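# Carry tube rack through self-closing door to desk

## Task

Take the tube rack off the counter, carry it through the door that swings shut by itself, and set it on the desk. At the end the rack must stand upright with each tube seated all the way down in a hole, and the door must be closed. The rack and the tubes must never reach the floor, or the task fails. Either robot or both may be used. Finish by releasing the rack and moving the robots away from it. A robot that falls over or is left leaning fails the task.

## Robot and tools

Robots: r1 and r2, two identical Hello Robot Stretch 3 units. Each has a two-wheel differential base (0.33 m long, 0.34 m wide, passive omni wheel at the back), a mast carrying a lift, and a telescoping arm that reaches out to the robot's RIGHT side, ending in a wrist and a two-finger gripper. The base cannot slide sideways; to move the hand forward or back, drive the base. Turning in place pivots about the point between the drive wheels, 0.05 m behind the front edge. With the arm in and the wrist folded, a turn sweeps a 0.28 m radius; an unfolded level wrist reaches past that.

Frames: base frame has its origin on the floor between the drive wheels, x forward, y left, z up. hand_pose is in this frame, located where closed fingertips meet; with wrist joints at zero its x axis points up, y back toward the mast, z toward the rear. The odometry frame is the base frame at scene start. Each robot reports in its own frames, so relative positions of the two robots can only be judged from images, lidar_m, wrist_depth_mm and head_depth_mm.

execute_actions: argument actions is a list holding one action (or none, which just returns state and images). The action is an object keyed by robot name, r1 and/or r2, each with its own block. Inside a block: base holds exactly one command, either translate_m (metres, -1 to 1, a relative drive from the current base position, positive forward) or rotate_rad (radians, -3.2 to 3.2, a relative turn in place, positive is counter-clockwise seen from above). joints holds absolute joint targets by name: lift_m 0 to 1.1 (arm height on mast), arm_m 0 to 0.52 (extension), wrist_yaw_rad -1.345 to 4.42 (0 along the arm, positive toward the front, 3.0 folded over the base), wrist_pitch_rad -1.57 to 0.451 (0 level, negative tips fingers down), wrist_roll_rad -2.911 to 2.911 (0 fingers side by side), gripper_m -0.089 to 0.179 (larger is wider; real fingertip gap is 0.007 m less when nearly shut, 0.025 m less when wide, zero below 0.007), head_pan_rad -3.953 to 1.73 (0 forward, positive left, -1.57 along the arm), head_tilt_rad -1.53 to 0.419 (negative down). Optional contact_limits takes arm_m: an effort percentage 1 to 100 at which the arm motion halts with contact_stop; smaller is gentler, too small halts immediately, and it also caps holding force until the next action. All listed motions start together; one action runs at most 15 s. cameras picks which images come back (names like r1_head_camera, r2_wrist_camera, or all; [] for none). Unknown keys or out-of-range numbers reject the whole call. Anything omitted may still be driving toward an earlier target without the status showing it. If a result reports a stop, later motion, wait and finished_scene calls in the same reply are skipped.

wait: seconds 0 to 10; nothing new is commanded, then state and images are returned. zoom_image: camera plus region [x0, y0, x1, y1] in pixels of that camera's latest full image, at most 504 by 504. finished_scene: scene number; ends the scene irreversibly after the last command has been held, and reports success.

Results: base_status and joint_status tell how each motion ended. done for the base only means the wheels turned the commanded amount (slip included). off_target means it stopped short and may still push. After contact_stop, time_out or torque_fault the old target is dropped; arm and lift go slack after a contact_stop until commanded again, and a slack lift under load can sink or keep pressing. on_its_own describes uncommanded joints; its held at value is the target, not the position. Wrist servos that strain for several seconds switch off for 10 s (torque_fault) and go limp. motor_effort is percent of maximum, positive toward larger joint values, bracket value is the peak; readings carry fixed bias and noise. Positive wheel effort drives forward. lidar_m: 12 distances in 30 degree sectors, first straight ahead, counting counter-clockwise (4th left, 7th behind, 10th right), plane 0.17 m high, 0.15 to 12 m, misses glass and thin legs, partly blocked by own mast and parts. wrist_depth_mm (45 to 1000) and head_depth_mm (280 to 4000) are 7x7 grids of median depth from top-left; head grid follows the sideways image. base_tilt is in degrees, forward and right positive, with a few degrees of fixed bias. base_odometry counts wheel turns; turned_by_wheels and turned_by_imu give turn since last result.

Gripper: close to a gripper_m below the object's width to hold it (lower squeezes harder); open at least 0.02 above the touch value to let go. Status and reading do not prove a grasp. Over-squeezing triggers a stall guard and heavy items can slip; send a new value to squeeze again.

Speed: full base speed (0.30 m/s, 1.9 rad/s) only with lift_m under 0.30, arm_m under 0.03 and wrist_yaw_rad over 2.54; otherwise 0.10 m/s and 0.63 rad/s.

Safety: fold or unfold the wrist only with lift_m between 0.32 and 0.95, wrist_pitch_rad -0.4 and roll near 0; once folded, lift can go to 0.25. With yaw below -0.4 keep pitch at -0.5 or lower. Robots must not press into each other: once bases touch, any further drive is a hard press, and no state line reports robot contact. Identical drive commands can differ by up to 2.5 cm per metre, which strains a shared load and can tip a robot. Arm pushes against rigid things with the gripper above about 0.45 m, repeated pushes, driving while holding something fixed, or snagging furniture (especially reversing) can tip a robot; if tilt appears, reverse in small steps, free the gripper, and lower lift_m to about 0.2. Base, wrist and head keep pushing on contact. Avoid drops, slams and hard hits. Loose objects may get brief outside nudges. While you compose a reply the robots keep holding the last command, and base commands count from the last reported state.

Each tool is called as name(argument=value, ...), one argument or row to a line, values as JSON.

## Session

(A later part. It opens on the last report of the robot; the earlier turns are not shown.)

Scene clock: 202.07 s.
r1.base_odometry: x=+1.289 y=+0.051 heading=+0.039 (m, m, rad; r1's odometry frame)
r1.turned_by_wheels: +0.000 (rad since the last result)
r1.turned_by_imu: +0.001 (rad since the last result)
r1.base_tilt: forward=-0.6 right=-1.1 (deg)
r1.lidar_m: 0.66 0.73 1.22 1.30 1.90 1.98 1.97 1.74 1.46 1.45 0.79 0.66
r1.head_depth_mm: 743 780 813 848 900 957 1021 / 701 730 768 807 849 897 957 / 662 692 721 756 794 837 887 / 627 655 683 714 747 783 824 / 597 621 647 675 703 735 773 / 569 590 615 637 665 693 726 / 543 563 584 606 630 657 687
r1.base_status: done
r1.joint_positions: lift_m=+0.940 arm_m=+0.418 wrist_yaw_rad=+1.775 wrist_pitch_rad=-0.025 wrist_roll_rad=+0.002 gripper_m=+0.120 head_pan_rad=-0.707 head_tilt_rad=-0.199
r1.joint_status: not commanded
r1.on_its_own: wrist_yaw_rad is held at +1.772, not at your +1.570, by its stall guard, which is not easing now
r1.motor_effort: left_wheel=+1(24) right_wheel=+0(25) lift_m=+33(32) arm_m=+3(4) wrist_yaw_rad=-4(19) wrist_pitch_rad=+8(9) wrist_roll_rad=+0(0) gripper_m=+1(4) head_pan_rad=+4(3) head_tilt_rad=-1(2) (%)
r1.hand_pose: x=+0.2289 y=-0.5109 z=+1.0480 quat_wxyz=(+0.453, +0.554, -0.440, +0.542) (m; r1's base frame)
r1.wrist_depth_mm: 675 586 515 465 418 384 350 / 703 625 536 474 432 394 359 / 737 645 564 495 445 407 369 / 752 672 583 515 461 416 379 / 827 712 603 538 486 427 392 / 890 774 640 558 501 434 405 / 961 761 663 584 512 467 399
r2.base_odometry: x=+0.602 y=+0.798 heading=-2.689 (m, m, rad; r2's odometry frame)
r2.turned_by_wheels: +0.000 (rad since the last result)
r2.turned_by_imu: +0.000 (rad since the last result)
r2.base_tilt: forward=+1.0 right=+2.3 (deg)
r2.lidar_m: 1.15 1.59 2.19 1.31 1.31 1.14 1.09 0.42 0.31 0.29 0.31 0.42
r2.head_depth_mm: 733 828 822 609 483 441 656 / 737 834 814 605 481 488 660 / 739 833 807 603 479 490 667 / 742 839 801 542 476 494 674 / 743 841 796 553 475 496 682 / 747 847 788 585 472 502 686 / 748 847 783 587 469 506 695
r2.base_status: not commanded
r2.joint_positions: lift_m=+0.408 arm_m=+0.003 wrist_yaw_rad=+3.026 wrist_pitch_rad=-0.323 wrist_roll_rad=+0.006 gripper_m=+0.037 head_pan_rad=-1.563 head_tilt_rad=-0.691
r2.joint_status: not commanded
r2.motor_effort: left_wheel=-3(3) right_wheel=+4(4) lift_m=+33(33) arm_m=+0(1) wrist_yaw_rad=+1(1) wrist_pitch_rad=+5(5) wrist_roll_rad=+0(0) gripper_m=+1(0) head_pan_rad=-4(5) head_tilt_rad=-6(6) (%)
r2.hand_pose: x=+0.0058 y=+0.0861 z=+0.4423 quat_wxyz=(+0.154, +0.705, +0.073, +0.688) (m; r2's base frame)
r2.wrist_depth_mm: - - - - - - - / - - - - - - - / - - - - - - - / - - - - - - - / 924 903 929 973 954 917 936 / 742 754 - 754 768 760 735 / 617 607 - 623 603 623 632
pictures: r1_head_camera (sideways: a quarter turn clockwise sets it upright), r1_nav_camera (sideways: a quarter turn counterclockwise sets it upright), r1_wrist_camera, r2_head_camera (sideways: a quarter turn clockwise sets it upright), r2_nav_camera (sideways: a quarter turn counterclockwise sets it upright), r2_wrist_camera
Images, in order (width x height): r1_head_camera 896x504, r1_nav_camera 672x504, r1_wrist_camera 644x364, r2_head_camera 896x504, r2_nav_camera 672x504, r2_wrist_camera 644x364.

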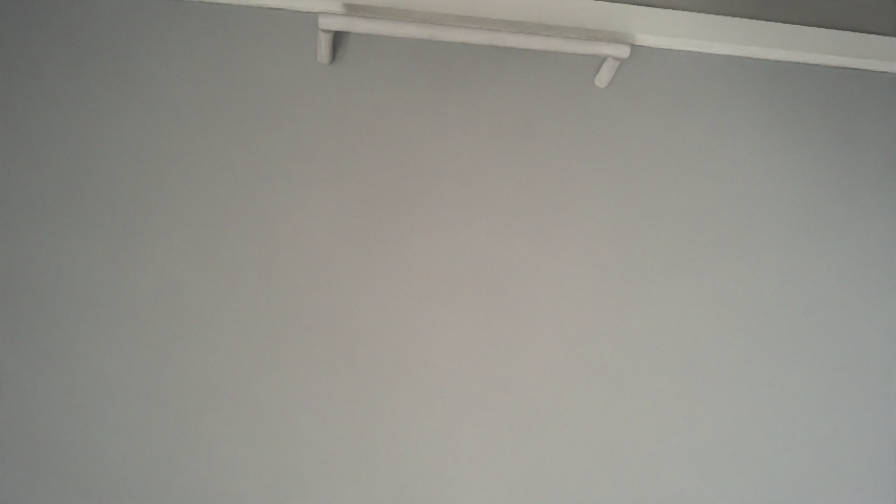

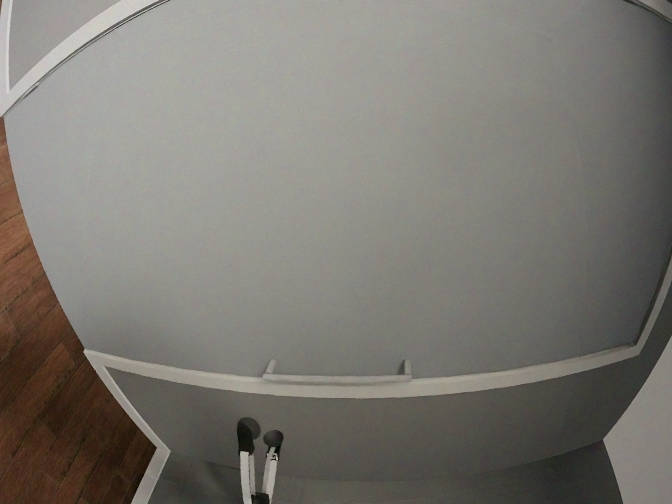

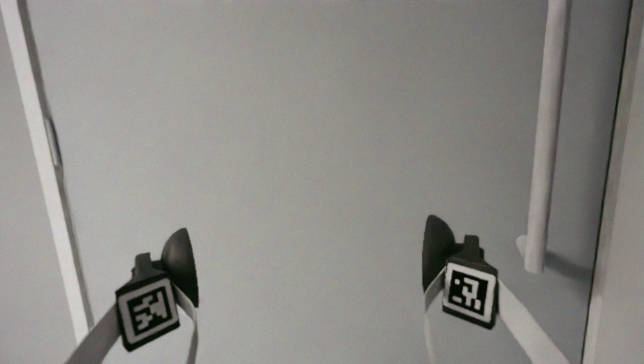

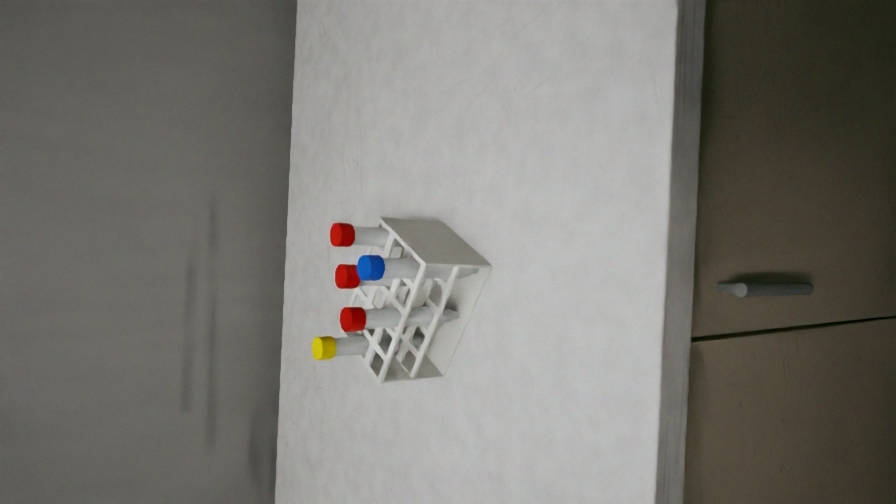

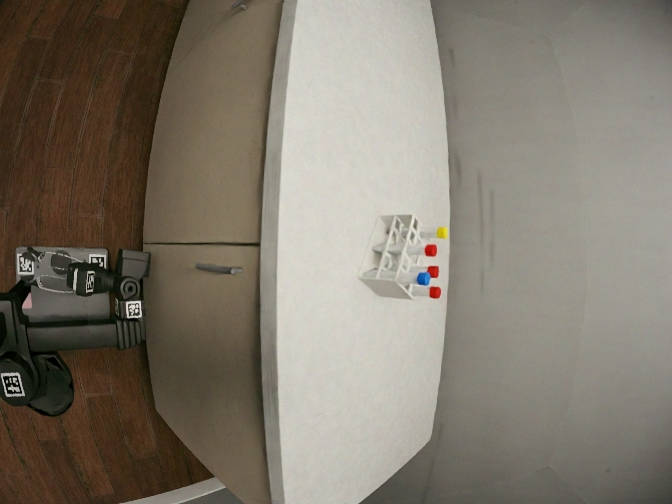

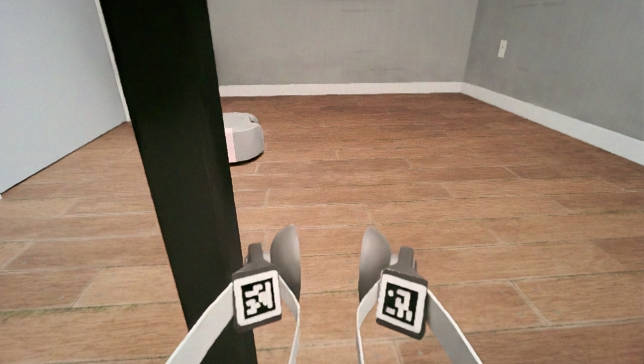

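execute_actions(
  actions=[
    {"r1": {"base": {"rotate_rad": -0.5}, "joints": {"wrist_yaw_rad": 1.57}}, "r2": {"joints": {"lift_m": 0.7, "wrist_pitch_rad": -0.4, "wrist_roll_rad": 0.0, "wrist_yaw_rad": 0.0}}},
  ],
  cameras=["r1_head_camera", "r1_wrist_camera", "r2_head_camera"],
)

Scene clock: 219.63 s.
r1.base_odometry: x=+1.289 y=+0.051 heading=-0.461 (m, m, rad; r1's odometry frame)
r1.turned_by_wheels: -0.500 (rad since the last result)
r1.turned_by_imu: -0.495 (rad since the last result)
r1.base_tilt: forward=-0.6 right=-1.1 (deg)
r1.lidar_m: 0.66 0.66 0.74 1.27 1.69 1.94 1.97 1.97 1.72 1.46 1.38 0.78
r1.head_depth_mm: 1312 1350 1390 1434 1480 1527 1560 / 1374 1423 1482 1528 1589 1639 1648 / 1190 1257 1323 1404 1497 1598 1609 / 1014 1063 1109 1168 1233 1295 1380 / 884 923 956 1000 1040 1092 1149 / 785 812 829 854 886 948 985 / 702 727 750 776 802 830 862
r1.base_status: done
r1.joint_positions: lift_m=+0.940 arm_m=+0.418 wrist_yaw_rad=+1.573 wrist_pitch_rad=-0.024 wrist_roll_rad=+0.002 gripper_m=+0.120 head_pan_rad=-0.707 head_tilt_rad=-0.199
r1.joint_status: all done
r1.motor_effort: left_wheel=+2(10) right_wheel=-1(7) lift_m=+33(33) arm_m=+3(3) wrist_yaw_rad=-4(6) wrist_pitch_rad=+8(8) wrist_roll_rad=+0(0) gripper_m=+1(1) head_pan_rad=+4(3) head_tilt_rad=-2(1) (%)
r1.hand_pose: x=+0.2342 y=-0.5622 z=+1.0481 quat_wxyz=(+0.505, +0.507, -0.494, +0.494) (m; r1's base frame)
r1.wrist_depth_mm: 576 621 657 722 784 890 766 / 593 634 670 745 830 908 780 / 599 643 708 789 849 936 800 / 607 653 704 788 874 945 799 / 629 684 741 814 890 965 809 / 645 680 778 840 940 - 824 / 658 727 797 884 973 - 818
r2.base_odometry: x=+0.602 y=+0.798 heading=-2.688 (m, m, rad; r2's odometry frame)
r2.turned_by_wheels: +0.000 (rad since the last result)
r2.turned_by_imu: +0.001 (rad since the last result)
r2.base_tilt: forward=+1.0 right=+2.2 (deg)
r2.lidar_m: 1.16 1.59 2.19 2.85 1.29 1.13 1.09 0.42 0.31 0.30 0.31 0.42
r2.head_depth_mm: 734 829 824 608 484 486 626 / 738 832 816 606 481 489 602 / 738 837 809 601 480 492 606 / 742 839 801 541 476 496 641 / 745 843 795 553 474 498 - / 750 848 788 586 472 503 729 / 750 849 782 587 470 507 697
r2.base_status: not commanded
r2.joint_positions: lift_m=+0.700 arm_m=+0.003 wrist_yaw_rad=+0.854 wrist_pitch_rad=-0.567 wrist_roll_rad=+0.006 gripper_m=+0.036 head_pan_rad=-1.563 head_tilt_rad=-0.692
r2.joint_status: wrist_yaw_rad off_target (ended at +0.854, target +0.000); wrist_pitch_rad off_target (ended at -0.567, target -0.400); the others done
r2.on_its_own: wrist_yaw_rad is held at +0.786, not at your +0.000, by its stall guard, which is still easing; wrist_pitch_rad is at rest, and its effort (+56) is outside its rest range (-20 to +32)
r2.motor_effort: left_wheel=+5(9) right_wheel=-1(16) lift_m=+44(47) arm_m=+1(2) wrist_yaw_rad=-81(100) wrist_pitch_rad=+56(66) wrist_roll_rad=-4(5) gripper_m=+24(33) head_pan_rad=-4(5) head_tilt_rad=-5(6) (%)
r2.hand_pose: x=+0.1318 y=-0.2812 z=+0.6803 quat_wxyz=(+0.699, +0.462, -0.538, +0.100) (m; r2's base frame)
r2.wrist_depth_mm: - 358 181 121 91 72 60 / - 517 211 135 98 77 66 / - 901 256 151 107 82 70 / - - 328 173 117 89 71 / - - 485 188 130 100 76 / 899 934 868 - 143 106 81 / 814 795 786 317 155 114 87
pictures: r1_head_camera (sideways: a quarter turn clockwise sets it upright), r1_wrist_camera, r2_head_camera (sideways: a quarter turn clockwise sets it upright)
Images, in order (width x height): r1_head_camera 896x504, r1_wrist_camera 644x364, r2_head_camera 896x504.

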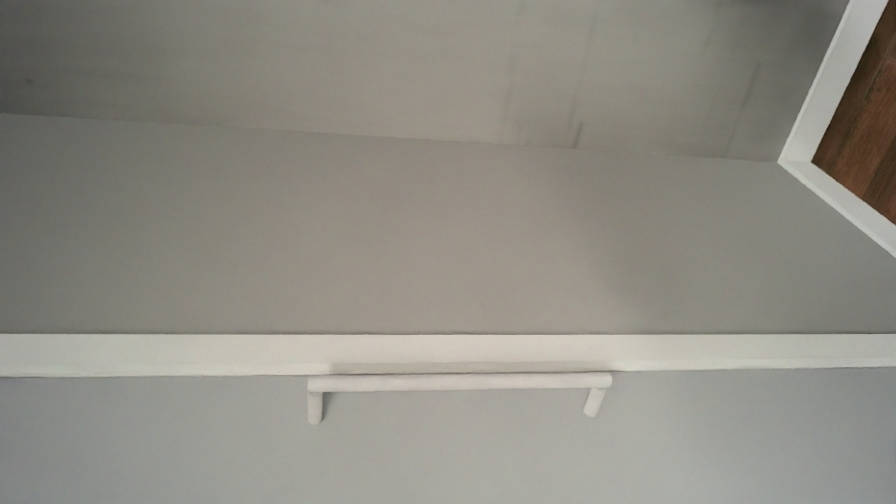

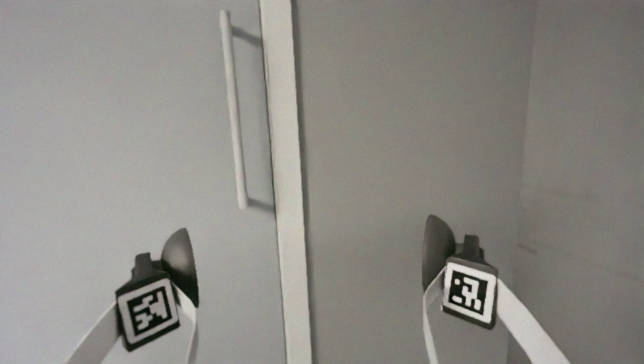

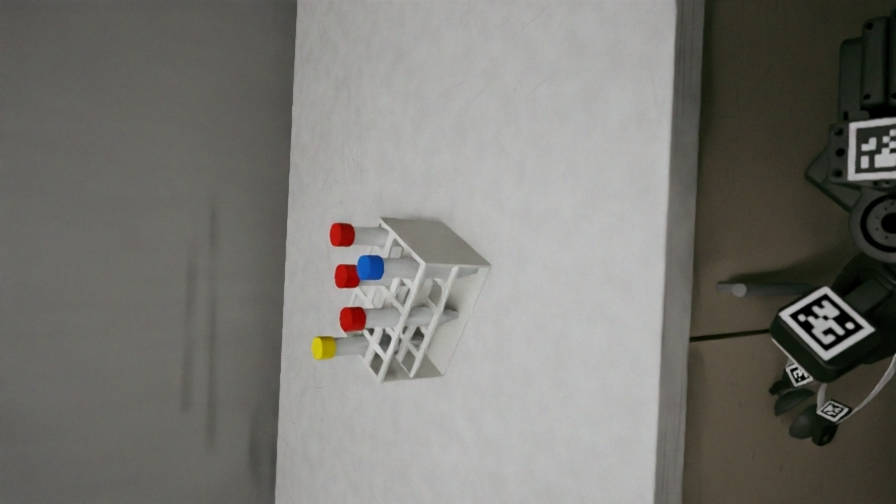

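execute_actions(
  actions=[
    {"r1": {"base": {"rotate_rad": 0.6}, "joints": {"arm_m": 0.0}}, "r2": {"joints": {"lift_m": 0.95, "wrist_pitch_rad": -0.4, "wrist_roll_rad": 0.0, "wrist_yaw_rad": 1.3}}},
  ],
  cameras=[],
)

execute_actions(
  actions=[
    {"r1": {"base": {"translate_m": 0.288}}, "r2": {"joints": {"wrist_yaw_rad": 0.0, "wrist_pitch_rad": -0.2}, "base": {"rotate_rad": -0.35}}},
  ],
  cameras=[],
)

execute_actions(
  actions=[
    {"r1": {"base": {"rotate_rad": -0.6}, "joints": {"arm_m": 0.418}}, "r2": {"joints": {"gripper_m": 0.179, "head_pan_rad": -1.57, "head_tilt_rad": -0.7}}},
  ],
  cameras=["r1_head_camera", "r1_wrist_camera", "r2_head_camera", "r2_wrist_camera"],
)

Scene clock: 335.23 s.
r1.base_odometry: x=+1.289 y=+0.051 heading=+0.139 (m, m, rad; r1's odometry frame)
r1.turned_by_wheels: +0.600 (rad since the last result)
r1.turned_by_imu: +0.597 (rad since the last result)
r1.base_tilt: forward=-0.7 right=-1.1 (deg)
r1.lidar_m: 0.66 0.79 1.46 1.29 2.03 1.97 1.97 1.64 1.46 1.21 0.74 0.66
r1.head_depth_mm: 679 709 744 780 827 875 924 / 650 681 711 745 784 826 872 / 624 650 679 711 744 784 823 / 599 623 650 680 709 744 778 / 575 600 623 650 679 710 745 / 555 576 598 623 650 678 709 / 535 555 576 598 622 648 677
r1.base_status: done
r1.joint_positions: lift_m=+0.940 arm_m=+0.003 wrist_yaw_rad=+1.572 wrist_pitch_rad=-0.024 wrist_roll_rad=+0.002 gripper_m=+0.120 head_pan_rad=-0.707 head_tilt_rad=-0.199
r1.joint_status: all done
joint sent to its limit — the command would take r1.arm_m past its lower limit, so that joint was sent only as far as its limit.
r1.motor_effort: left_wheel=-3(9) right_wheel=+3(8) lift_m=+33(33) arm_m=-5(6) wrist_yaw_rad=-3(4) wrist_pitch_rad=+8(8) wrist_roll_rad=+0(0) gripper_m=+0(0) head_pan_rad=+3(4) head_tilt_rad=-1(1) (%)
r1.hand_pose: x=+0.2342 y=-0.1477 z=+1.0482 quat_wxyz=(+0.505, +0.507, -0.494, +0.494) (m; r1's base frame)
r1.wrist_depth_mm: 659 592 558 519 484 447 426 / 694 615 577 532 491 462 428 / 729 650 597 554 507 475 442 / 766 668 614 570 527 488 457 / 799 713 639 584 549 509 473 / 830 770 665 603 573 515 480 / 889 776 697 641 588 553 500
r2.base_odometry: x=+0.602 y=+0.798 heading=-2.689 (m, m, rad; r2's odometry frame)
r2.turned_by_wheels: +0.000 (rad since the last result)
r2.turned_by_imu: +0.001 (rad since the last result)
r2.base_tilt: forward=+1.0 right=+2.3 (deg)
r2.lidar_m: 1.15 1.59 2.19 1.31 1.43 1.13 1.09 0.42 0.31 0.30 0.31 0.42
r2.head_depth_mm: 734 827 823 631 - - 657 / 735 833 811 605 - - 736 / 740 835 807 601 - - 744 / 741 837 801 540 490 - 753 / 741 841 793 553 474 - 762 / 745 841 786 585 499 - 746 / 749 848 782 585 496 - 736
r2.base_status: not commanded
r2.joint_positions: lift_m=+0.950 arm_m=+0.003 wrist_yaw_rad=+1.298 wrist_pitch_rad=-0.418 wrist_roll_rad=+0.007 gripper_m=+0.037 head_pan_rad=-1.563 head_tilt_rad=-0.692
r2.joint_status: all done
r2.motor_effort: left_wheel=-1(1) right_wheel=+2(2) lift_m=+40(43) arm_m=+1(1) wrist_yaw_rad=+3(26) wrist_pitch_rad=+6(17) wrist_roll_rad=-4(4) gripper_m=+0(8) head_pan_rad=-4(5) head_tilt_rad=-6(5) (%)
r2.hand_pose: x=+0.1946 y=-0.2083 z=+0.9623 quat_wxyz=(+0.639, +0.536, -0.464, +0.299) (m; r2's base frame)
r2.wrist_depth_mm: - - - - - 881 664 / - - - 705 703 684 626 / - - - 527 444 443 439 / - - - 579 325 328 328 / - - - 595 259 261 260 / - - - 701 222 213 213 / - - - 823 315 182 182
pictures: none
No camera images: the call's "cameras" was empty. Leave "cameras" out to get every camera's image.

Scene clock: 339.07 s.
r1.base_odometry: x=+1.574 y=+0.091 heading=+0.139 (m, m, rad; r1's odometry frame)
r1.turned_by_wheels: +0.000 (rad since the last result)
r1.turned_by_imu: +0.002 (rad since the last result)
r1.base_tilt: forward=-0.6 right=-1.0 (deg)
r1.lidar_m: 0.39 0.45 0.85 1.33 1.92 2.24 2.25 1.74 1.55 0.71 0.43 0.38
r1.head_depth_mm: 374 391 410 431 455 481 510 / 358 374 391 411 431 454 481 / 343 358 374 391 411 431 454 / 330 343 358 374 391 410 429 / 318 330 344 358 374 391 410 / 306 318 330 344 358 374 391 / 295 306 318 330 344 358 374
r1.base_status: done
r1.joint_positions: lift_m=+0.940 arm_m=+0.003 wrist_yaw_rad=+1.572 wrist_pitch_rad=-0.024 wrist_roll_rad=+0.002 gripper_m=+0.120 head_pan_rad=-0.707 head_tilt_rad=-0.199
r1.joint_status: not commanded
r1.motor_effort: left_wheel=-3(5) right_wheel=+3(8) lift_m=+33(33) arm_m=-5(4) wrist_yaw_rad=-3(3) wrist_pitch_rad=+8(8) wrist_roll_rad=+0(0) gripper_m=+0(0) head_pan_rad=+3(4) head_tilt_rad=-1(1) (%)
r1.hand_pose: x=+0.2342 y=-0.1477 z=+1.0482 quat_wxyz=(+0.505, +0.507, -0.494, +0.494) (m; r1's base frame)
r1.wrist_depth_mm: 321 297 274 252 235 221 207 / 331 309 283 261 241 227 212 / 342 324 294 270 250 233 217 / 354 335 305 281 260 240 224 / 369 350 317 291 268 247 230 / 386 375 329 301 280 251 237 / 430 380 342 312 288 269 244
r2.base_odometry: x=+0.602 y=+0.798 heading=-3.038 (m, m, rad; r2's odometry frame)
r2.turned_by_wheels: -0.350 (rad since the last result)
r2.turned_by_imu: -0.347 (rad since the last result)
r2.base_tilt: forward=+1.0 right=+2.3 (deg)
r2.lidar_m: 0.52 1.53 1.70 2.71 2.58 1.33 1.10 1.09 0.36 0.30 0.29 0.33
r2.head_depth_mm: 869 997 862 630 - - - / 837 957 816 615 - - - / 811 918 808 648 - - - / 782 883 801 643 489 523 766 / 758 853 793 594 474 497 669 / 734 823 789 570 471 424 603 / 710 798 781 519 469 411 558
r2.base_status: done
r2.joint_positions: lift_m=+0.950 arm_m=+0.003 wrist_yaw_rad=+0.002 wrist_pitch_rad=-0.221 wrist_roll_rad=+0.006 gripper_m=+0.037 head_pan_rad=-1.563 head_tilt_rad=-0.692
r2.joint_status: all done
r2.motor_effort: left_wheel=+3(6) right_wheel=-4(8) lift_m=+40(40) arm_m=+1(0) wrist_yaw_rad=-3(2) wrist_pitch_rad=+7(8) wrist_roll_rad=-3(4) gripper_m=+1(0) head_pan_rad=-5(4) head_tilt_rad=-5(5) (%)
r2.hand_pose: x=-0.0210 y=-0.3924 z=+1.0087 quat_wxyz=(+0.701, +0.079, -0.704, -0.078) (m; r2's base frame)
r2.wrist_depth_mm: 511 544 592 645 703 785 827 / 535 580 635 678 745 819 860 / 556 605 642 744 796 889 879 / 463 552 553 561 567 919 882 / 238 344 392 398 392 383 794 / 219 280 309 298 306 298 296 / 228 240 232 242 232 241 241
pictures: none
No camera images: the call's "cameras" was empty. Leave "cameras" out to get every camera's image.

Scene clock: 343.30 s.
r1.base_odometry: x=+1.574 y=+0.091 heading=-0.461 (m, m, rad; r1's odometry frame)
r1.turned_by_wheels: -0.600 (rad since the last result)
r1.turned_by_imu: -0.594 (rad since the last result)
r1.base_tilt: forward=-0.6 right=-1.0 (deg)
r1.lidar_m: 0.39 0.38 0.44 0.74 1.46 1.33 2.25 2.25 1.82 1.55 0.80 0.45
r1.head_depth_mm: 1015 1099 1197 1313 1472 1591 1625 / 775 859 916 990 1063 1163 1290 / 668 705 735 766 796 892 950 / 572 598 627 658 693 731 775 / 498 519 541 563 589 616 646 / 442 458 475 493 512 532 555 / 397 410 423 437 452 468 485
r1.base_status: done
r1.joint_positions: lift_m=+0.940 arm_m=+0.418 wrist_yaw_rad=+1.571 wrist_pitch_rad=-0.024 wrist_roll_rad=+0.002 gripper_m=+0.120 head_pan_rad=-0.707 head_tilt_rad=-0.199
r1.joint_status: all done
r1.motor_effort: left_wheel=+3(8) right_wheel=-2(6) lift_m=+33(33) arm_m=+4(5) wrist_yaw_rad=-2(3) wrist_pitch_rad=+8(8) wrist_roll_rad=+0(0) gripper_m=+0(1) head_pan_rad=+3(3) head_tilt_rad=-2(2) (%)
r1.hand_pose: x=+0.2342 y=-0.5625 z=+1.0482 quat_wxyz=(+0.506, +0.507, -0.494, +0.494) (m; r1's base frame)
r1.wrist_depth_mm: 361 385 420 447 503 554 620 / 371 398 430 460 516 573 636 / 379 404 447 481 535 588 673 / 388 415 453 493 547 621 698 / 399 431 471 514 567 652 743 / 407 429 485 532 568 687 759 / 417 460 503 555 612 694 824
r2.base_odometry: x=+0.602 y=+0.798 heading=-3.038 (m, m, rad; r2's odometry frame)
r2.turned_by_wheels: +0.000 (rad since the last result)
r2.turned_by_imu: +0.001 (rad since the last result)
r2.base_tilt: forward=+1.0 right=+2.3 (deg)
r2.lidar_m: 0.52 1.53 1.70 2.70 2.59 1.33 1.10 1.10 0.36 0.30 0.29 0.33
r2.head_depth_mm: 867 993 860 630 - - - / 837 958 812 628 - - - / 809 919 809 648 - - - / 784 886 801 621 - 524 764 / 758 854 794 614 473 496 668 / 735 823 786 571 471 424 603 / 711 796 782 519 468 411 558
r2.base_status: not commanded
r2.joint_positions: lift_m=+0.950 arm_m=+0.003 wrist_yaw_rad=+0.002 wrist_pitch_rad=-0.221 wrist_roll_rad=+0.006 gripper_m=+0.179 head_pan_rad=-1.563 head_tilt_rad=-0.692
r2.joint_status: all done
r2.motor_effort: left_wheel=+2(2) right_wheel=-4(4) lift_m=+40(40) arm_m=+0(1) wrist_yaw_rad=-1(3) wrist_pitch_rad=+7(7) wrist_roll_rad=-4(4) gripper_m=+1(99) head_pan_rad=-4(5) head_tilt_rad=-6(4) (%)
r2.hand_pose: x=-0.0210 y=-0.3924 z=+1.0087 quat_wxyz=(+0.701, +0.079, -0.704, -0.078) (m; r2's base frame)
r2.wrist_depth_mm: 513 542 585 650 694 777 812 / 536 575 621 655 741 828 850 / 565 608 658 695 798 906 858 / 474 563 561 562 558 922 884 / 237 358 388 383 387 389 778 / 209 293 299 299 295 299 293 / - 236 239 242 239 240 -
pictures: r1_head_camera (sideways: a quarter turn clockwise sets it upright), r1_wrist_camera, r2_head_camera (sideways: a quarter turn clockwise sets it upright), r2_wrist_camera
Images, in order (width x height): r1_head_camera 896x504, r1_wrist_camera 644x364, r2_head_camera 896x504, r2_wrist_camera 644x364.

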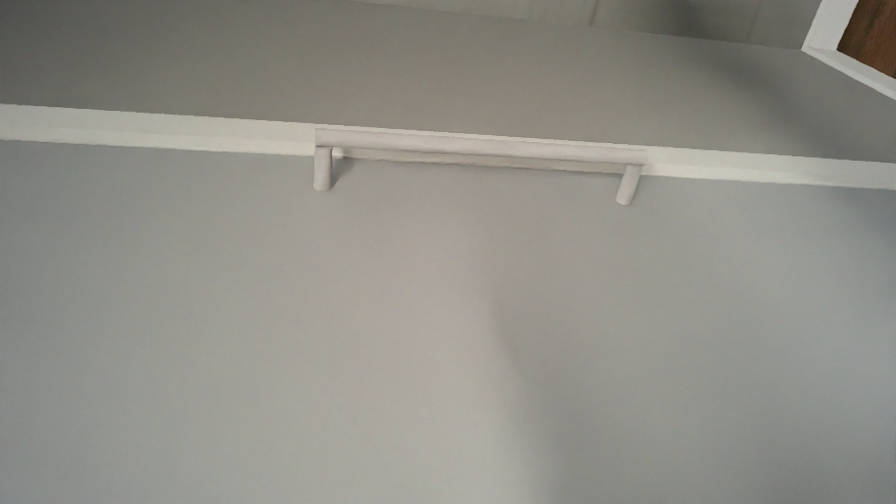

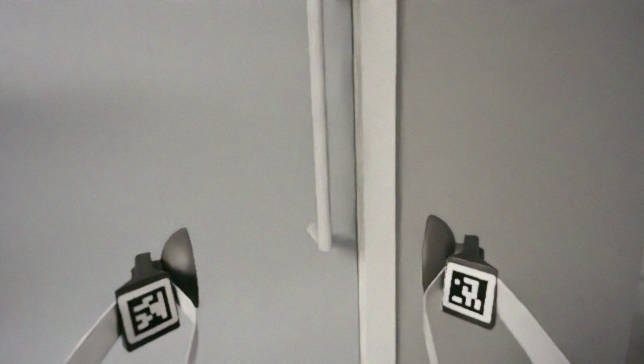

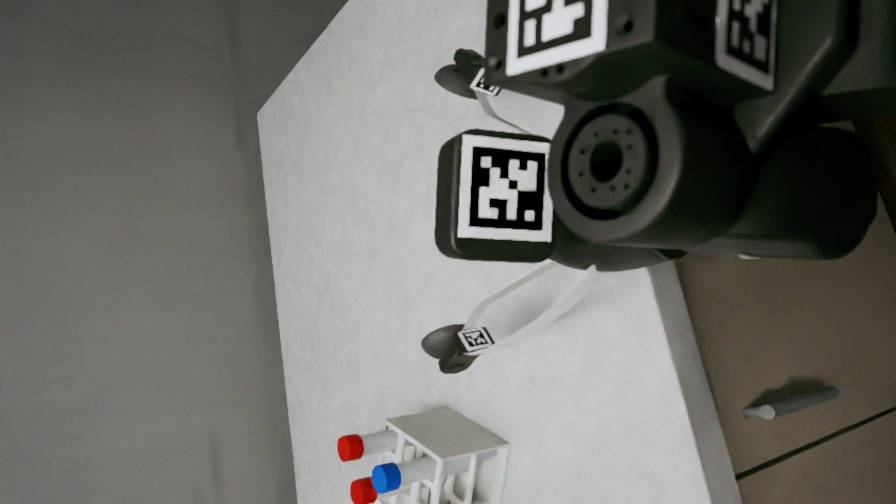

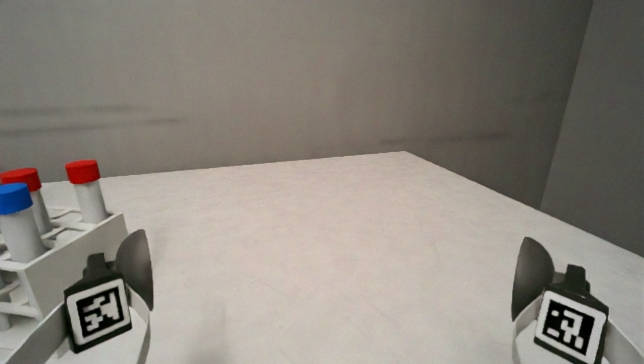

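execute_actions(
  actions=[
    {"r1": {"base": {"translate_m": 0.22}}, "r2": {"base": {"translate_m": 0.17}}},
  ],
  cameras=["r1_wrist_camera", "r2_head_camera", "r2_wrist_camera"],
)

Scene clock: 356.87 s.
r1.base_odometry: x=+1.771 y=-0.007 heading=-0.461 (m, m, rad; r1's odometry frame)
r1.turned_by_wheels: +0.000 (rad since the last result)
r1.turned_by_imu: +0.001 (rad since the last result)
r1.base_tilt: forward=-0.5 right=-1.1 (deg)
r1.lidar_m: 0.17 0.17 0.20 0.33 1.79 1.65 2.46 2.46 1.75 1.49 0.36 0.20
r1.head_depth_mm: 413 446 487 536 596 649 747 / 328 349 373 401 433 474 523 / 288 297 306 321 341 364 392 / - - - - 295 302 315 / - - - - - - - / - - - - - - - / - - - - - - -
r1.base_status: done
r1.joint_positions: lift_m=+0.940 arm_m=+0.418 wrist_yaw_rad=+1.571 wrist_pitch_rad=-0.024 wrist_roll_rad=+0.002 gripper_m=+0.120 head_pan_rad=-0.707 head_tilt_rad=-0.199
r1.joint_status: not commanded
r1.motor_effort: left_wheel=+2(8) right_wheel=-2(3) lift_m=+33(33) arm_m=+4(4) wrist_yaw_rad=-1(1) wrist_pitch_rad=+8(8) wrist_roll_rad=+0(0) gripper_m=+0(1) head_pan_rad=+4(3) head_tilt_rad=-1(1) (%)
r1.hand_pose: x=+0.2342 y=-0.5625 z=+1.0482 quat_wxyz=(+0.506, +0.507, -0.494, +0.494) (m; r1's base frame)
r1.wrist_depth_mm: 199 212 230 243 264 301 339 / 203 217 236 249 272 311 353 / 210 222 242 258 282 324 367 / 214 228 249 263 293 338 385 / 219 233 257 273 300 353 399 / 225 233 265 283 309 376 420 / 230 254 272 289 324 378 446
r2.base_odometry: x=+0.433 y=+0.781 heading=-3.038 (m, m, rad; r2's odometry frame)
r2.turned_by_wheels: +0.000 (rad since the last result)
r2.turned_by_imu: +0.002 (rad since the last result)
r2.base_tilt: forward=+1.1 right=+2.3 (deg)
r2.lidar_m: 0.42 1.37 1.52 2.42 2.91 1.53 1.26 0.56 0.29 0.24 0.24 0.26
r2.head_depth_mm: 809 933 824 631 - - - / 781 893 814 628 - - - / 755 861 806 647 - - - / 731 826 800 515 - 401 588 / 706 796 794 523 472 395 512 / 684 769 788 549 471 393 466 / 664 743 781 587 469 391 428
r2.base_status: done
r2.joint_positions: lift_m=+0.950 arm_m=+0.003 wrist_yaw_rad=+0.002 wrist_pitch_rad=-0.221 wrist_roll_rad=+0.006 gripper_m=+0.179 head_pan_rad=-1.563 head_tilt_rad=-0.692
r2.joint_status: not commanded
r2.motor_effort: left_wheel=+2(8) right_wheel=-4(4) lift_m=+40(40) arm_m=+0(0) wrist_yaw_rad=-1(3) wrist_pitch_rad=+7(7) wrist_roll_rad=-4(4) gripper_m=-1(1) head_pan_rad=-4(4) head_tilt_rad=-5(5) (%)
r2.hand_pose: x=-0.0210 y=-0.3924 z=+1.0087 quat_wxyz=(+0.701, +0.079, -0.704, -0.078) (m; r2's base frame)
r2.wrist_depth_mm: 473 508 541 591 645 713 772 / 498 537 579 620 688 764 876 / 512 568 600 655 724 808 916 / 530 509 477 517 548 554 907 / 385 366 218 275 391 387 384 / 310 248 225 273 295 299 300 / - 233 229 232 241 240 -
pictures: r1_wrist_camera, r2_head_camera (sideways: a quarter turn clockwise sets it upright), r2_wrist_camera
Images, in order (width x height): r1_wrist_camera 644x364, r2_head_camera 896x504, r2_wrist_camera 644x364.

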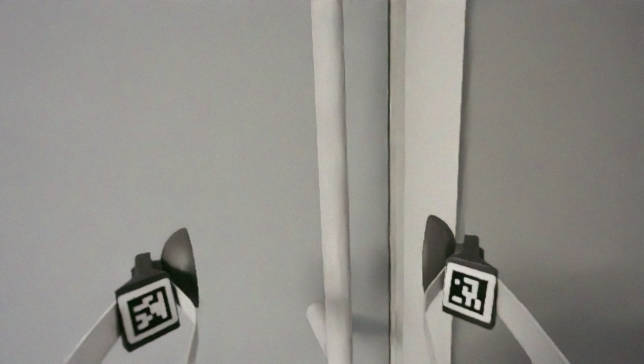

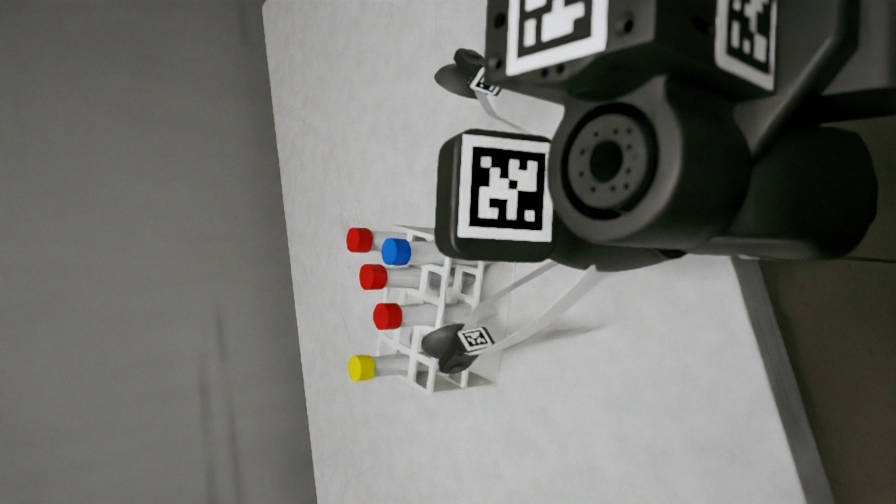

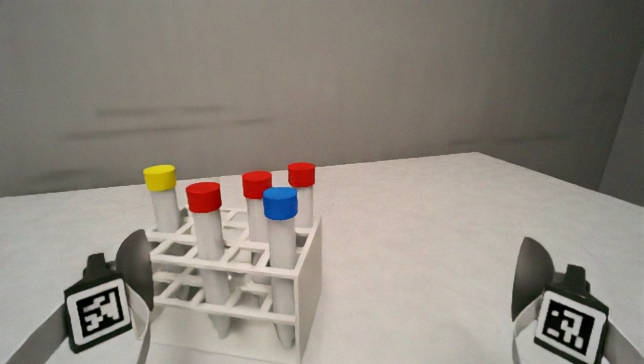

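execute_actions(
  actions=[
    {"r1": {"base": {"translate_m": 0.02}}, "r2": {"base": {"translate_m": 0.07}, "joints": {"lift_m": 1.08, "wrist_pitch_rad": -1.1}}},
  ],
  cameras=["r1_wrist_camera", "r2_head_camera", "r2_wrist_camera"],
)

Scene clock: 372.07 s.
r1.base_odometry: x=+1.789 y=-0.016 heading=-0.461 (m, m, rad; r1's odometry frame)
r1.turned_by_wheels: +0.000 (rad since the last result)
r1.turned_by_imu: +0.001 (rad since the last result)
r1.base_tilt: forward=-0.6 right=-1.0 (deg)
r1.lidar_m: 0.15 0.15 0.18 0.30 1.79 1.73 2.48 2.47 1.74 1.48 0.32 0.18
r1.head_depth_mm: 358 387 423 465 517 584 673 / 299 307 323 348 376 410 452 / - - - 295 303 317 340 / - - - - - - 292 / - - - - - - - / - - - - - - - / - - - - - - -
r1.base_status: done
r1.joint_positions: lift_m=+0.940 arm_m=+0.418 wrist_yaw_rad=+1.571 wrist_pitch_rad=-0.024 wrist_roll_rad=+0.002 gripper_m=+0.120 head_pan_rad=-0.707 head_tilt_rad=-0.199
r1.joint_status: not commanded
r1.motor_effort: left_wheel=+3(8) right_wheel=-2(5) lift_m=+33(33) arm_m=+4(4) wrist_yaw_rad=-2(2) wrist_pitch_rad=+8(8) wrist_roll_rad=+0(0) gripper_m=+0(0) head_pan_rad=+4(4) head_tilt_rad=-1(1) (%)
r1.hand_pose: x=+0.2342 y=-0.5625 z=+1.0482 quat_wxyz=(+0.506, +0.507, -0.494, +0.494) (m; r1's base frame)
r1.wrist_depth_mm: 184 196 212 224 245 279 314 / 187 201 217 229 251 289 326 / 193 206 223 235 262 299 337 / 197 211 230 242 270 310 355 / 201 215 237 251 279 325 366 / 208 217 246 260 288 346 389 / 211 235 249 265 299 349 409
r2.base_odometry: x=+0.363 y=+0.774 heading=-3.038 (m, m, rad; r2's odometry frame)
r2.turned_by_wheels: +0.000 (rad since the last result)
r2.turned_by_imu: +0.001 (rad since the last result)
r2.base_tilt: forward=+1.0 right=+2.3 (deg)
r2.lidar_m: 0.37 1.31 1.45 2.30 2.94 1.61 1.33 0.51 0.26 0.21 0.21 0.24
r2.head_depth_mm: - - - - - 531 744 / - - - - - - 651 / - - - - - - 577 / 708 804 837 533 505 396 503 / 685 773 794 573 488 394 448 / 667 746 785 591 484 383 358 / 644 721 773 585 469 391 349
r2.base_status: done
r2.joint_positions: lift_m=+1.080 arm_m=+0.003 wrist_yaw_rad=-0.002 wrist_pitch_rad=-1.103 wrist_roll_rad=+0.007 gripper_m=+0.179 head_pan_rad=-1.563 head_tilt_rad=-0.692
r2.joint_status: all done
r2.motor_effort: left_wheel=+2(7) right_wheel=-3(9) lift_m=+40(41) arm_m=-2(3) wrist_yaw_rad=+3(20) wrist_pitch_rad=+1(39) wrist_roll_rad=-4(9) gripper_m=+1(4) head_pan_rad=-5(4) head_tilt_rad=-5(5) (%)
r2.hand_pose: x=-0.0218 y=-0.2419 z=+0.9789 quat_wxyz=(+0.600, +0.369, -0.604, -0.373) (m; r2's base frame)
r2.wrist_depth_mm: 313 309 298 260 294 296 294 / 290 285 285 279 281 276 274 / 272 272 268 264 262 261 256 / 257 255 253 249 250 246 245 / 243 240 238 239 234 236 - / 230 227 227 224 - - - / - 215 218 - - - -
pictures: r1_wrist_camera, r2_head_camera (sideways: a quarter turn clockwise sets it upright), r2_wrist_camera
Images, in order (width x height): r1_wrist_camera 644x364, r2_head_camera 896x504, r2_wrist_camera 644x364.

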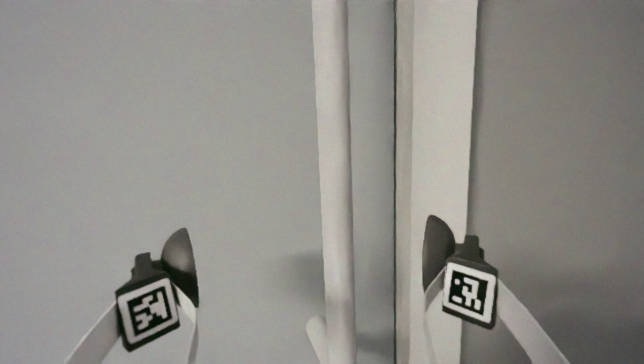

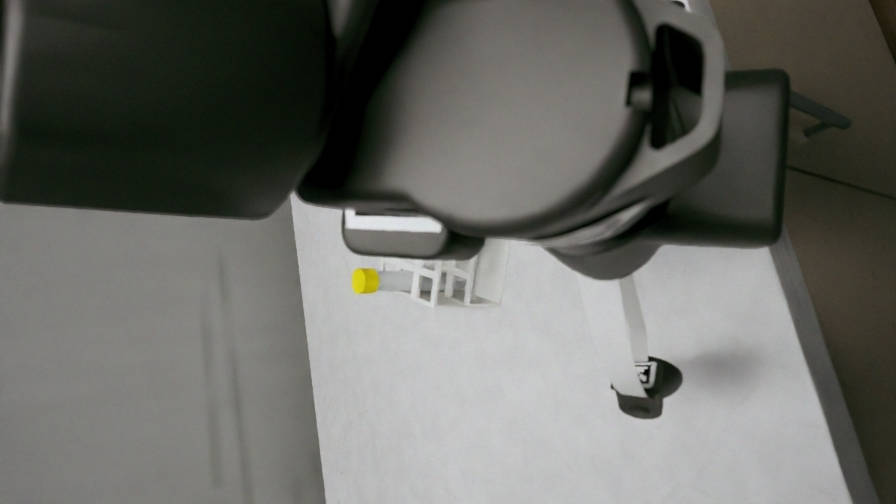

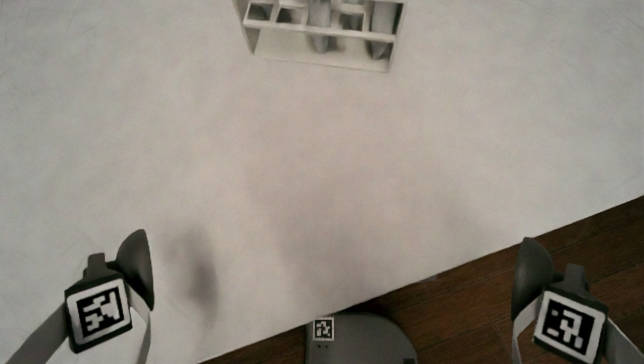

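execute_actions(
  actions=[
    {"r1": {"joints": {"gripper_m": 0.0}}, "r2": {"joints": {"lift_m": 1.05, "arm_m": 0.13}, "contact_limits": {"arm_m": 12}}},
  ],
  cameras=["r1_wrist_camera", "r2_head_camera", "r2_wrist_camera"],
)

Scene clock: 386.90 s.
r1.base_odometry: x=+1.789 y=-0.016 heading=-0.461 (m, m, rad; r1's odometry frame)
r1.turned_by_wheels: +0.000 (rad since the last result)
r1.turned_by_imu: +0.001 (rad since the last result)
r1.base_tilt: forward=-0.7 right=-0.9 (deg)
r1.lidar_m: 0.15 0.15 0.18 0.30 1.79 1.72 2.48 2.48 1.74 1.48 0.32 0.18
r1.head_depth_mm: 358 388 422 464 517 584 674 / 299 307 324 348 376 410 452 / - - - 294 304 316 340 / - - - - - - 292 / - - - - - - - / - - - - - - - / - - - - - - -
r1.base_status: not commanded
r1.joint_positions: lift_m=+0.940 arm_m=+0.418 wrist_yaw_rad=+1.571 wrist_pitch_rad=-0.024 wrist_roll_rad=+0.002 gripper_m=+0.000 head_pan_rad=-0.707 head_tilt_rad=-0.199
r1.joint_status: all done
r1.motor_effort: left_wheel=+2(2) right_wheel=-2(2) lift_m=+33(33) arm_m=+4(4) wrist_yaw_rad=-1(2) wrist_pitch_rad=+8(8) wrist_roll_rad=+0(0) gripper_m=-2(81) head_pan_rad=+4(4) head_tilt_rad=-1(1) (%)
r1.hand_pose: x=+0.2342 y=-0.5625 z=+1.0482 quat_wxyz=(+0.506, +0.507, -0.494, +0.494) (m; r1's base frame)
r1.wrist_depth_mm: 184 196 212 224 245 278 311 / 187 200 217 228 252 288 326 / 193 205 224 235 261 299 338 / 197 211 230 243 272 310 354 / 202 217 235 249 280 323 367 / 207 222 239 - 291 337 386 / 213 229 255 265 304 352 406
r2.base_odometry: x=+0.363 y=+0.774 heading=-3.038 (m, m, rad; r2's odometry frame)
r2.turned_by_wheels: +0.000 (rad since the last result)
r2.turned_by_imu: +0.001 (rad since the last result)
r2.base_tilt: forward=+1.0 right=+2.3 (deg)
r2.lidar_m: 0.37 1.30 1.45 2.30 2.93 1.61 1.33 0.51 0.26 0.21 0.21 0.24
r2.head_depth_mm: - - - 598 483 432 743 / 734 - - 606 474 410 629 / 715 - - - 477 398 566 / 706 804 819 534 476 395 498 / 685 775 793 593 473 394 449 / 665 747 785 591 471 392 358 / 645 720 773 586 469 391 349
r2.base_status: not commanded
r2.joint_positions: lift_m=+1.050 arm_m=+0.130 wrist_yaw_rad=-0.001 wrist_pitch_rad=-1.104 wrist_roll_rad=+0.006 gripper_m=+0.179 head_pan_rad=-1.563 head_tilt_rad=-0.692
r2.joint_status: all done
r2.motor_effort: left_wheel=+2(2) right_wheel=-3(3) lift_m=+25(33) arm_m=+5(6) wrist_yaw_rad=+2(3) wrist_pitch_rad=+1(1) wrist_roll_rad=-4(4) gripper_m=+1(0) head_pan_rad=-5(4) head_tilt_rad=-5(5) (%)
r2.contact_limits: arm_m 12 (drawing in: default 30, maximum 49; extending or still: default 41, maximum 68)
r2.hand_pose: x=-0.0218 y=-0.3685 z=+0.9494 quat_wxyz=(+0.600, +0.369, -0.604, -0.373) (m; r2's base frame)
r2.wrist_depth_mm: 273 269 165 124 132 258 257 / 254 253 162 141 137 240 240 / 239 237 186 151 145 229 226 / 224 224 219 214 212 214 213 / 213 211 209 208 205 204 201 / 203 198 199 195 196 195 191 / - 189 189 187 186 184 -
pictures: r1_wrist_camera, r2_head_camera (sideways: a quarter turn clockwise sets it upright), r2_wrist_camera
Images, in order (width x height): r1_wrist_camera 644x364, r2_head_camera 896x504, r2_wrist_camera 644x364.

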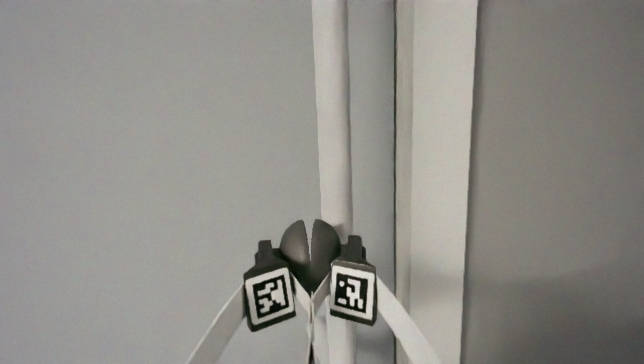

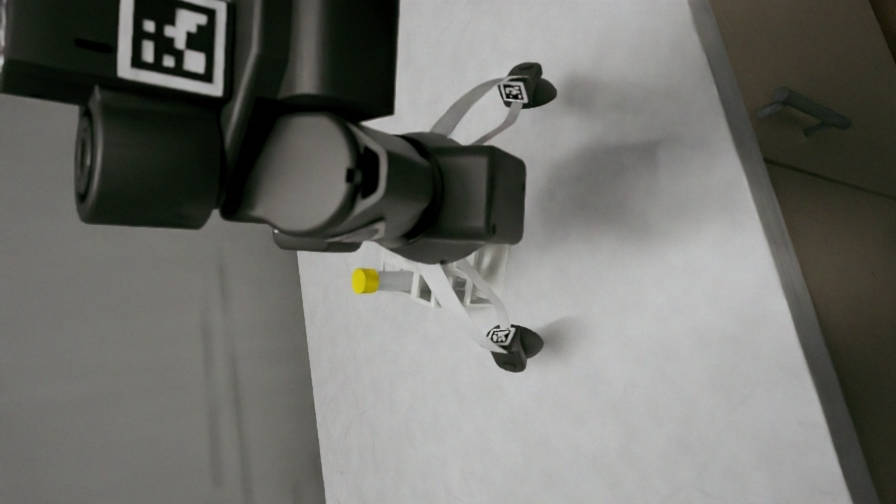

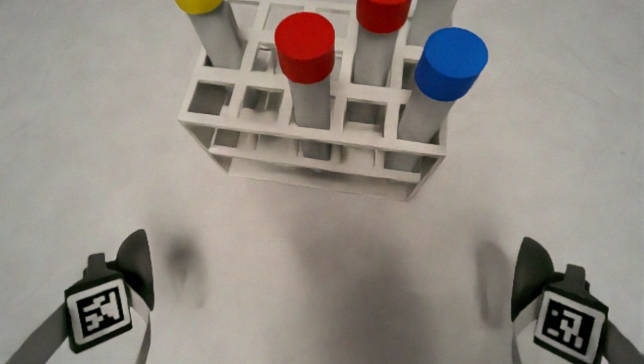

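execute_actions(
  actions=[
    {"r1": {"joints": {"gripper_m": 0.12}}, "r2": {"joints": {"arm_m": 0.19}, "contact_limits": {"arm_m": 12}}},
  ],
  cameras=["r2_head_camera", "r2_wrist_camera"],
)

execute_actions(
  actions=[
    {"r1": {"base": {"translate_m": 0.045}}},
  ],
  cameras=["r1_wrist_camera"],
)

Scene clock: 400.40 s.
r1.base_odometry: x=+1.789 y=-0.016 heading=-0.461 (m, m, rad; r1's odometry frame)
r1.turned_by_wheels: +0.000 (rad since the last result)
r1.turned_by_imu: +0.001 (rad since the last result)
r1.base_tilt: forward=-0.6 right=-1.0 (deg)
r1.lidar_m: 0.15 0.15 0.18 0.30 1.79 1.72 2.48 2.48 1.74 1.48 0.32 0.18
r1.head_depth_mm: 358 388 422 464 517 584 674 / 299 308 323 347 376 410 452 / - - - 295 304 317 340 / - - - - - - 291 / - - - - - - - / - - - - - - - / - - - - - - -
r1.base_status: not commanded
r1.joint_positions: lift_m=+0.940 arm_m=+0.418 wrist_yaw_rad=+1.571 wrist_pitch_rad=-0.024 wrist_roll_rad=+0.002 gripper_m=+0.120 head_pan_rad=-0.707 head_tilt_rad=-0.199
r1.joint_status: all done
r1.motor_effort: left_wheel=+3(2) right_wheel=-2(2) lift_m=+33(33) arm_m=+4(4) wrist_yaw_rad=-1(2) wrist_pitch_rad=+8(8) wrist_roll_rad=+0(0) gripper_m=+1(79) head_pan_rad=+3(3) head_tilt_rad=-1(1) (%)
r1.hand_pose: x=+0.2342 y=-0.5625 z=+1.0482 quat_wxyz=(+0.506, +0.507, -0.494, +0.494) (m; r1's base frame)
r1.wrist_depth_mm: 184 196 212 225 244 279 311 / 188 200 216 228 252 288 323 / 192 206 224 236 261 298 338 / 197 212 230 241 270 311 354 / 202 215 236 252 279 325 370 / 207 217 244 260 292 345 388 / 211 234 252 266 302 349 404
r2.base_odometry: x=+0.363 y=+0.774 heading=-3.038 (m, m, rad; r2's odometry frame)
r2.turned_by_wheels: +0.000 (rad since the last result)
r2.turned_by_imu: +0.001 (rad since the last result)
r2.base_tilt: forward=+1.1 right=+2.4 (deg)
r2.lidar_m: 0.37 1.31 1.45 2.31 2.93 1.61 1.33 0.51 0.26 0.21 0.21 0.24
r2.head_depth_mm: - 884 763 609 483 431 743 / - - 771 625 481 410 630 / 708 - - 510 478 398 567 / 703 797 839 535 476 396 498 / 684 772 792 554 474 394 449 / 664 747 787 591 471 392 358 / 644 722 774 586 469 391 349
r2.base_status: not commanded
r2.joint_positions: lift_m=+1.050 arm_m=+0.190 wrist_yaw_rad=-0.001 wrist_pitch_rad=-1.104 wrist_roll_rad=+0.006 gripper_m=+0.179 head_pan_rad=-1.563 head_tilt_rad=-0.692
r2.joint_status: all done
r2.motor_effort: left_wheel=+2(2) right_wheel=-2(2) lift_m=+25(25) arm_m=+5(6) wrist_yaw_rad=+1(2) wrist_pitch_rad=+1(1) wrist_roll_rad=-4(4) gripper_m=+1(1) head_pan_rad=-5(4) head_tilt_rad=-5(5) (%)
r2.contact_limits: arm_m 12 (drawing in: default 30, maximum 49; extending or still: default 41, maximum 68)
r2.hand_pose: x=-0.0218 y=-0.4285 z=+0.9494 quat_wxyz=(+0.600, +0.369, -0.604, -0.373) (m; r2's base frame)
r2.wrist_depth_mm: 273 269 269 262 262 258 256 / 252 252 250 246 244 101 239 / 239 230 148 149 95 225 224 / 224 223 140 136 139 215 213 / 212 208 156 128 132 84 201 / 203 200 197 194 126 190 192 / - 188 189 187 186 184 -
pictures: r2_head_camera (sideways: a quarter turn clockwise sets it upright), r2_wrist_camera
Images, in order (width x height): r2_head_camera 896x504, r2_wrist_camera 644x364.

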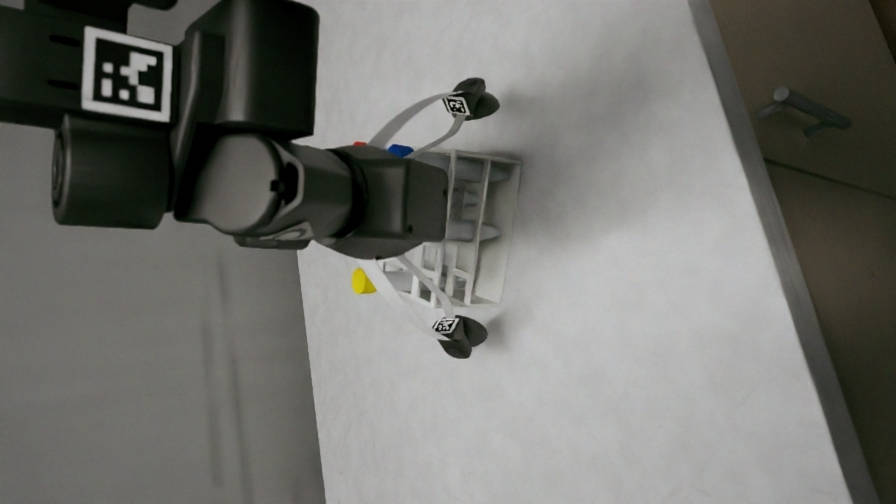

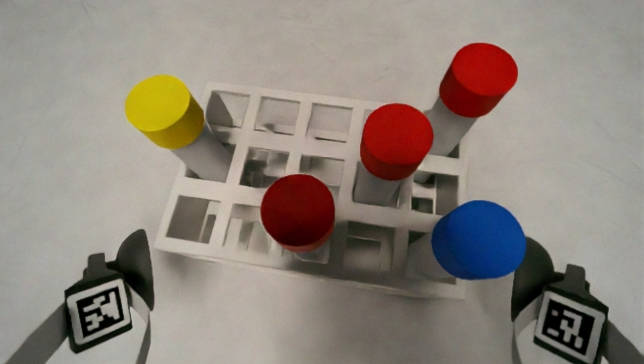

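Scene clock: 402.60 s.
r1.base_odometry: x=+1.829 y=-0.036 heading=-0.461 (m, m, rad; r1's odometry frame)
r1.turned_by_wheels: +0.000 (rad since the last result)
r1.turned_by_imu: +0.001 (rad since the last result)
r1.base_tilt: forward=-0.6 right=-1.0 (deg)
r1.lidar_m: - - 0.15 0.21 1.81 1.76 2.52 2.52 1.72 1.47 0.23 0.15
r1.head_depth_mm: - - 302 318 339 383 442 / - - - - - 298 311 / - - - - - - - / - - - - - - - / - - - - - - - / - - - - - - - / - - - - - - -
r1.base_status: done
r1.joint_positions: lift_m=+0.940 arm_m=+0.418 wrist_yaw_rad=+1.571 wrist_pitch_rad=-0.024 wrist_roll_rad=+0.002 gripper_m=+0.120 head_pan_rad=-0.707 head_tilt_rad=-0.199
r1.joint_status: not commanded
r1.motor_effort: left_wheel=+2(9) right_wheel=-2(4) lift_m=+33(33) arm_m=+4(4) wrist_yaw_rad=-1(1) wrist_pitch_rad=+8(8) wrist_roll_rad=+0(0) gripper_m=+0(0) head_pan_rad=+4(3) head_tilt_rad=+0(2) (%)
r1.hand_pose: x=+0.2342 y=-0.5625 z=+1.0482 quat_wxyz=(+0.506, +0.507, -0.494, +0.494) (m; r1's base frame)
r1.wrist_depth_mm: 151 160 173 129 201 212 254 / 155 164 177 132 208 219 265 / 158 168 182 136 215 245 275 / 162 173 187 195 223 253 287 / 166 176 193 203 229 264 302 / 170 177 200 210 240 283 316 / 173 191 205 217 245 284 332
r2.base_odometry: x=+0.363 y=+0.774 heading=-3.038 (m, m, rad; r2's odometry frame)
r2.turned_by_wheels: +0.000 (rad since the last result)
r2.turned_by_imu: +0.000 (rad since the last result)
r2.base_tilt: forward=+1.0 right=+2.3 (deg)
r2.lidar_m: 0.37 1.31 1.45 2.31 2.94 1.61 1.33 0.51 0.26 0.21 0.21 0.24
r2.head_depth_mm: - 885 764 608 483 431 745 / - - 774 625 481 410 628 / 709 - - 510 479 397 567 / 703 796 839 535 476 396 497 / 686 773 793 555 474 394 449 / 664 747 787 590 472 393 359 / 644 719 774 586 469 390 349
r2.base_status: not commanded
r2.joint_positions: lift_m=+1.050 arm_m=+0.190 wrist_yaw_rad=-0.001 wrist_pitch_rad=-1.104 wrist_roll_rad=+0.006 gripper_m=+0.179 head_pan_rad=-1.563 head_tilt_rad=-0.692
r2.joint_status: not commanded
r2.motor_effort: left_wheel=+2(1) right_wheel=-2(3) lift_m=+25(25) arm_m=+5(4) wrist_yaw_rad=+2(2) wrist_pitch_rad=+1(1) wrist_roll_rad=-4(3) gripper_m=+1(1) head_pan_rad=-4(4) head_tilt_rad=-6(5) (%)
r2.hand_pose: x=-0.0218 y=-0.4285 z=+0.9494 quat_wxyz=(+0.600, +0.369, -0.604, -0.373) (m; r2's base frame)
r2.wrist_depth_mm: 270 271 267 263 259 257 255 / 256 251 251 247 244 102 240 / 238 230 148 150 94 225 224 / 224 224 140 137 138 214 214 / 211 209 156 128 131 84 202 / 204 199 197 193 125 190 192 / - 191 187 187 185 185 -
pictures: r1_wrist_camera
Images, in order (width x height): r1_wrist_camera 644x364.

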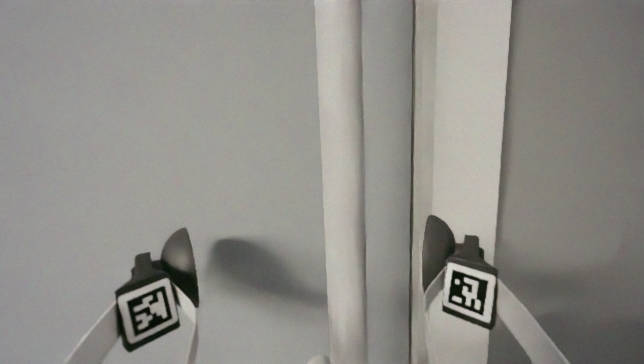

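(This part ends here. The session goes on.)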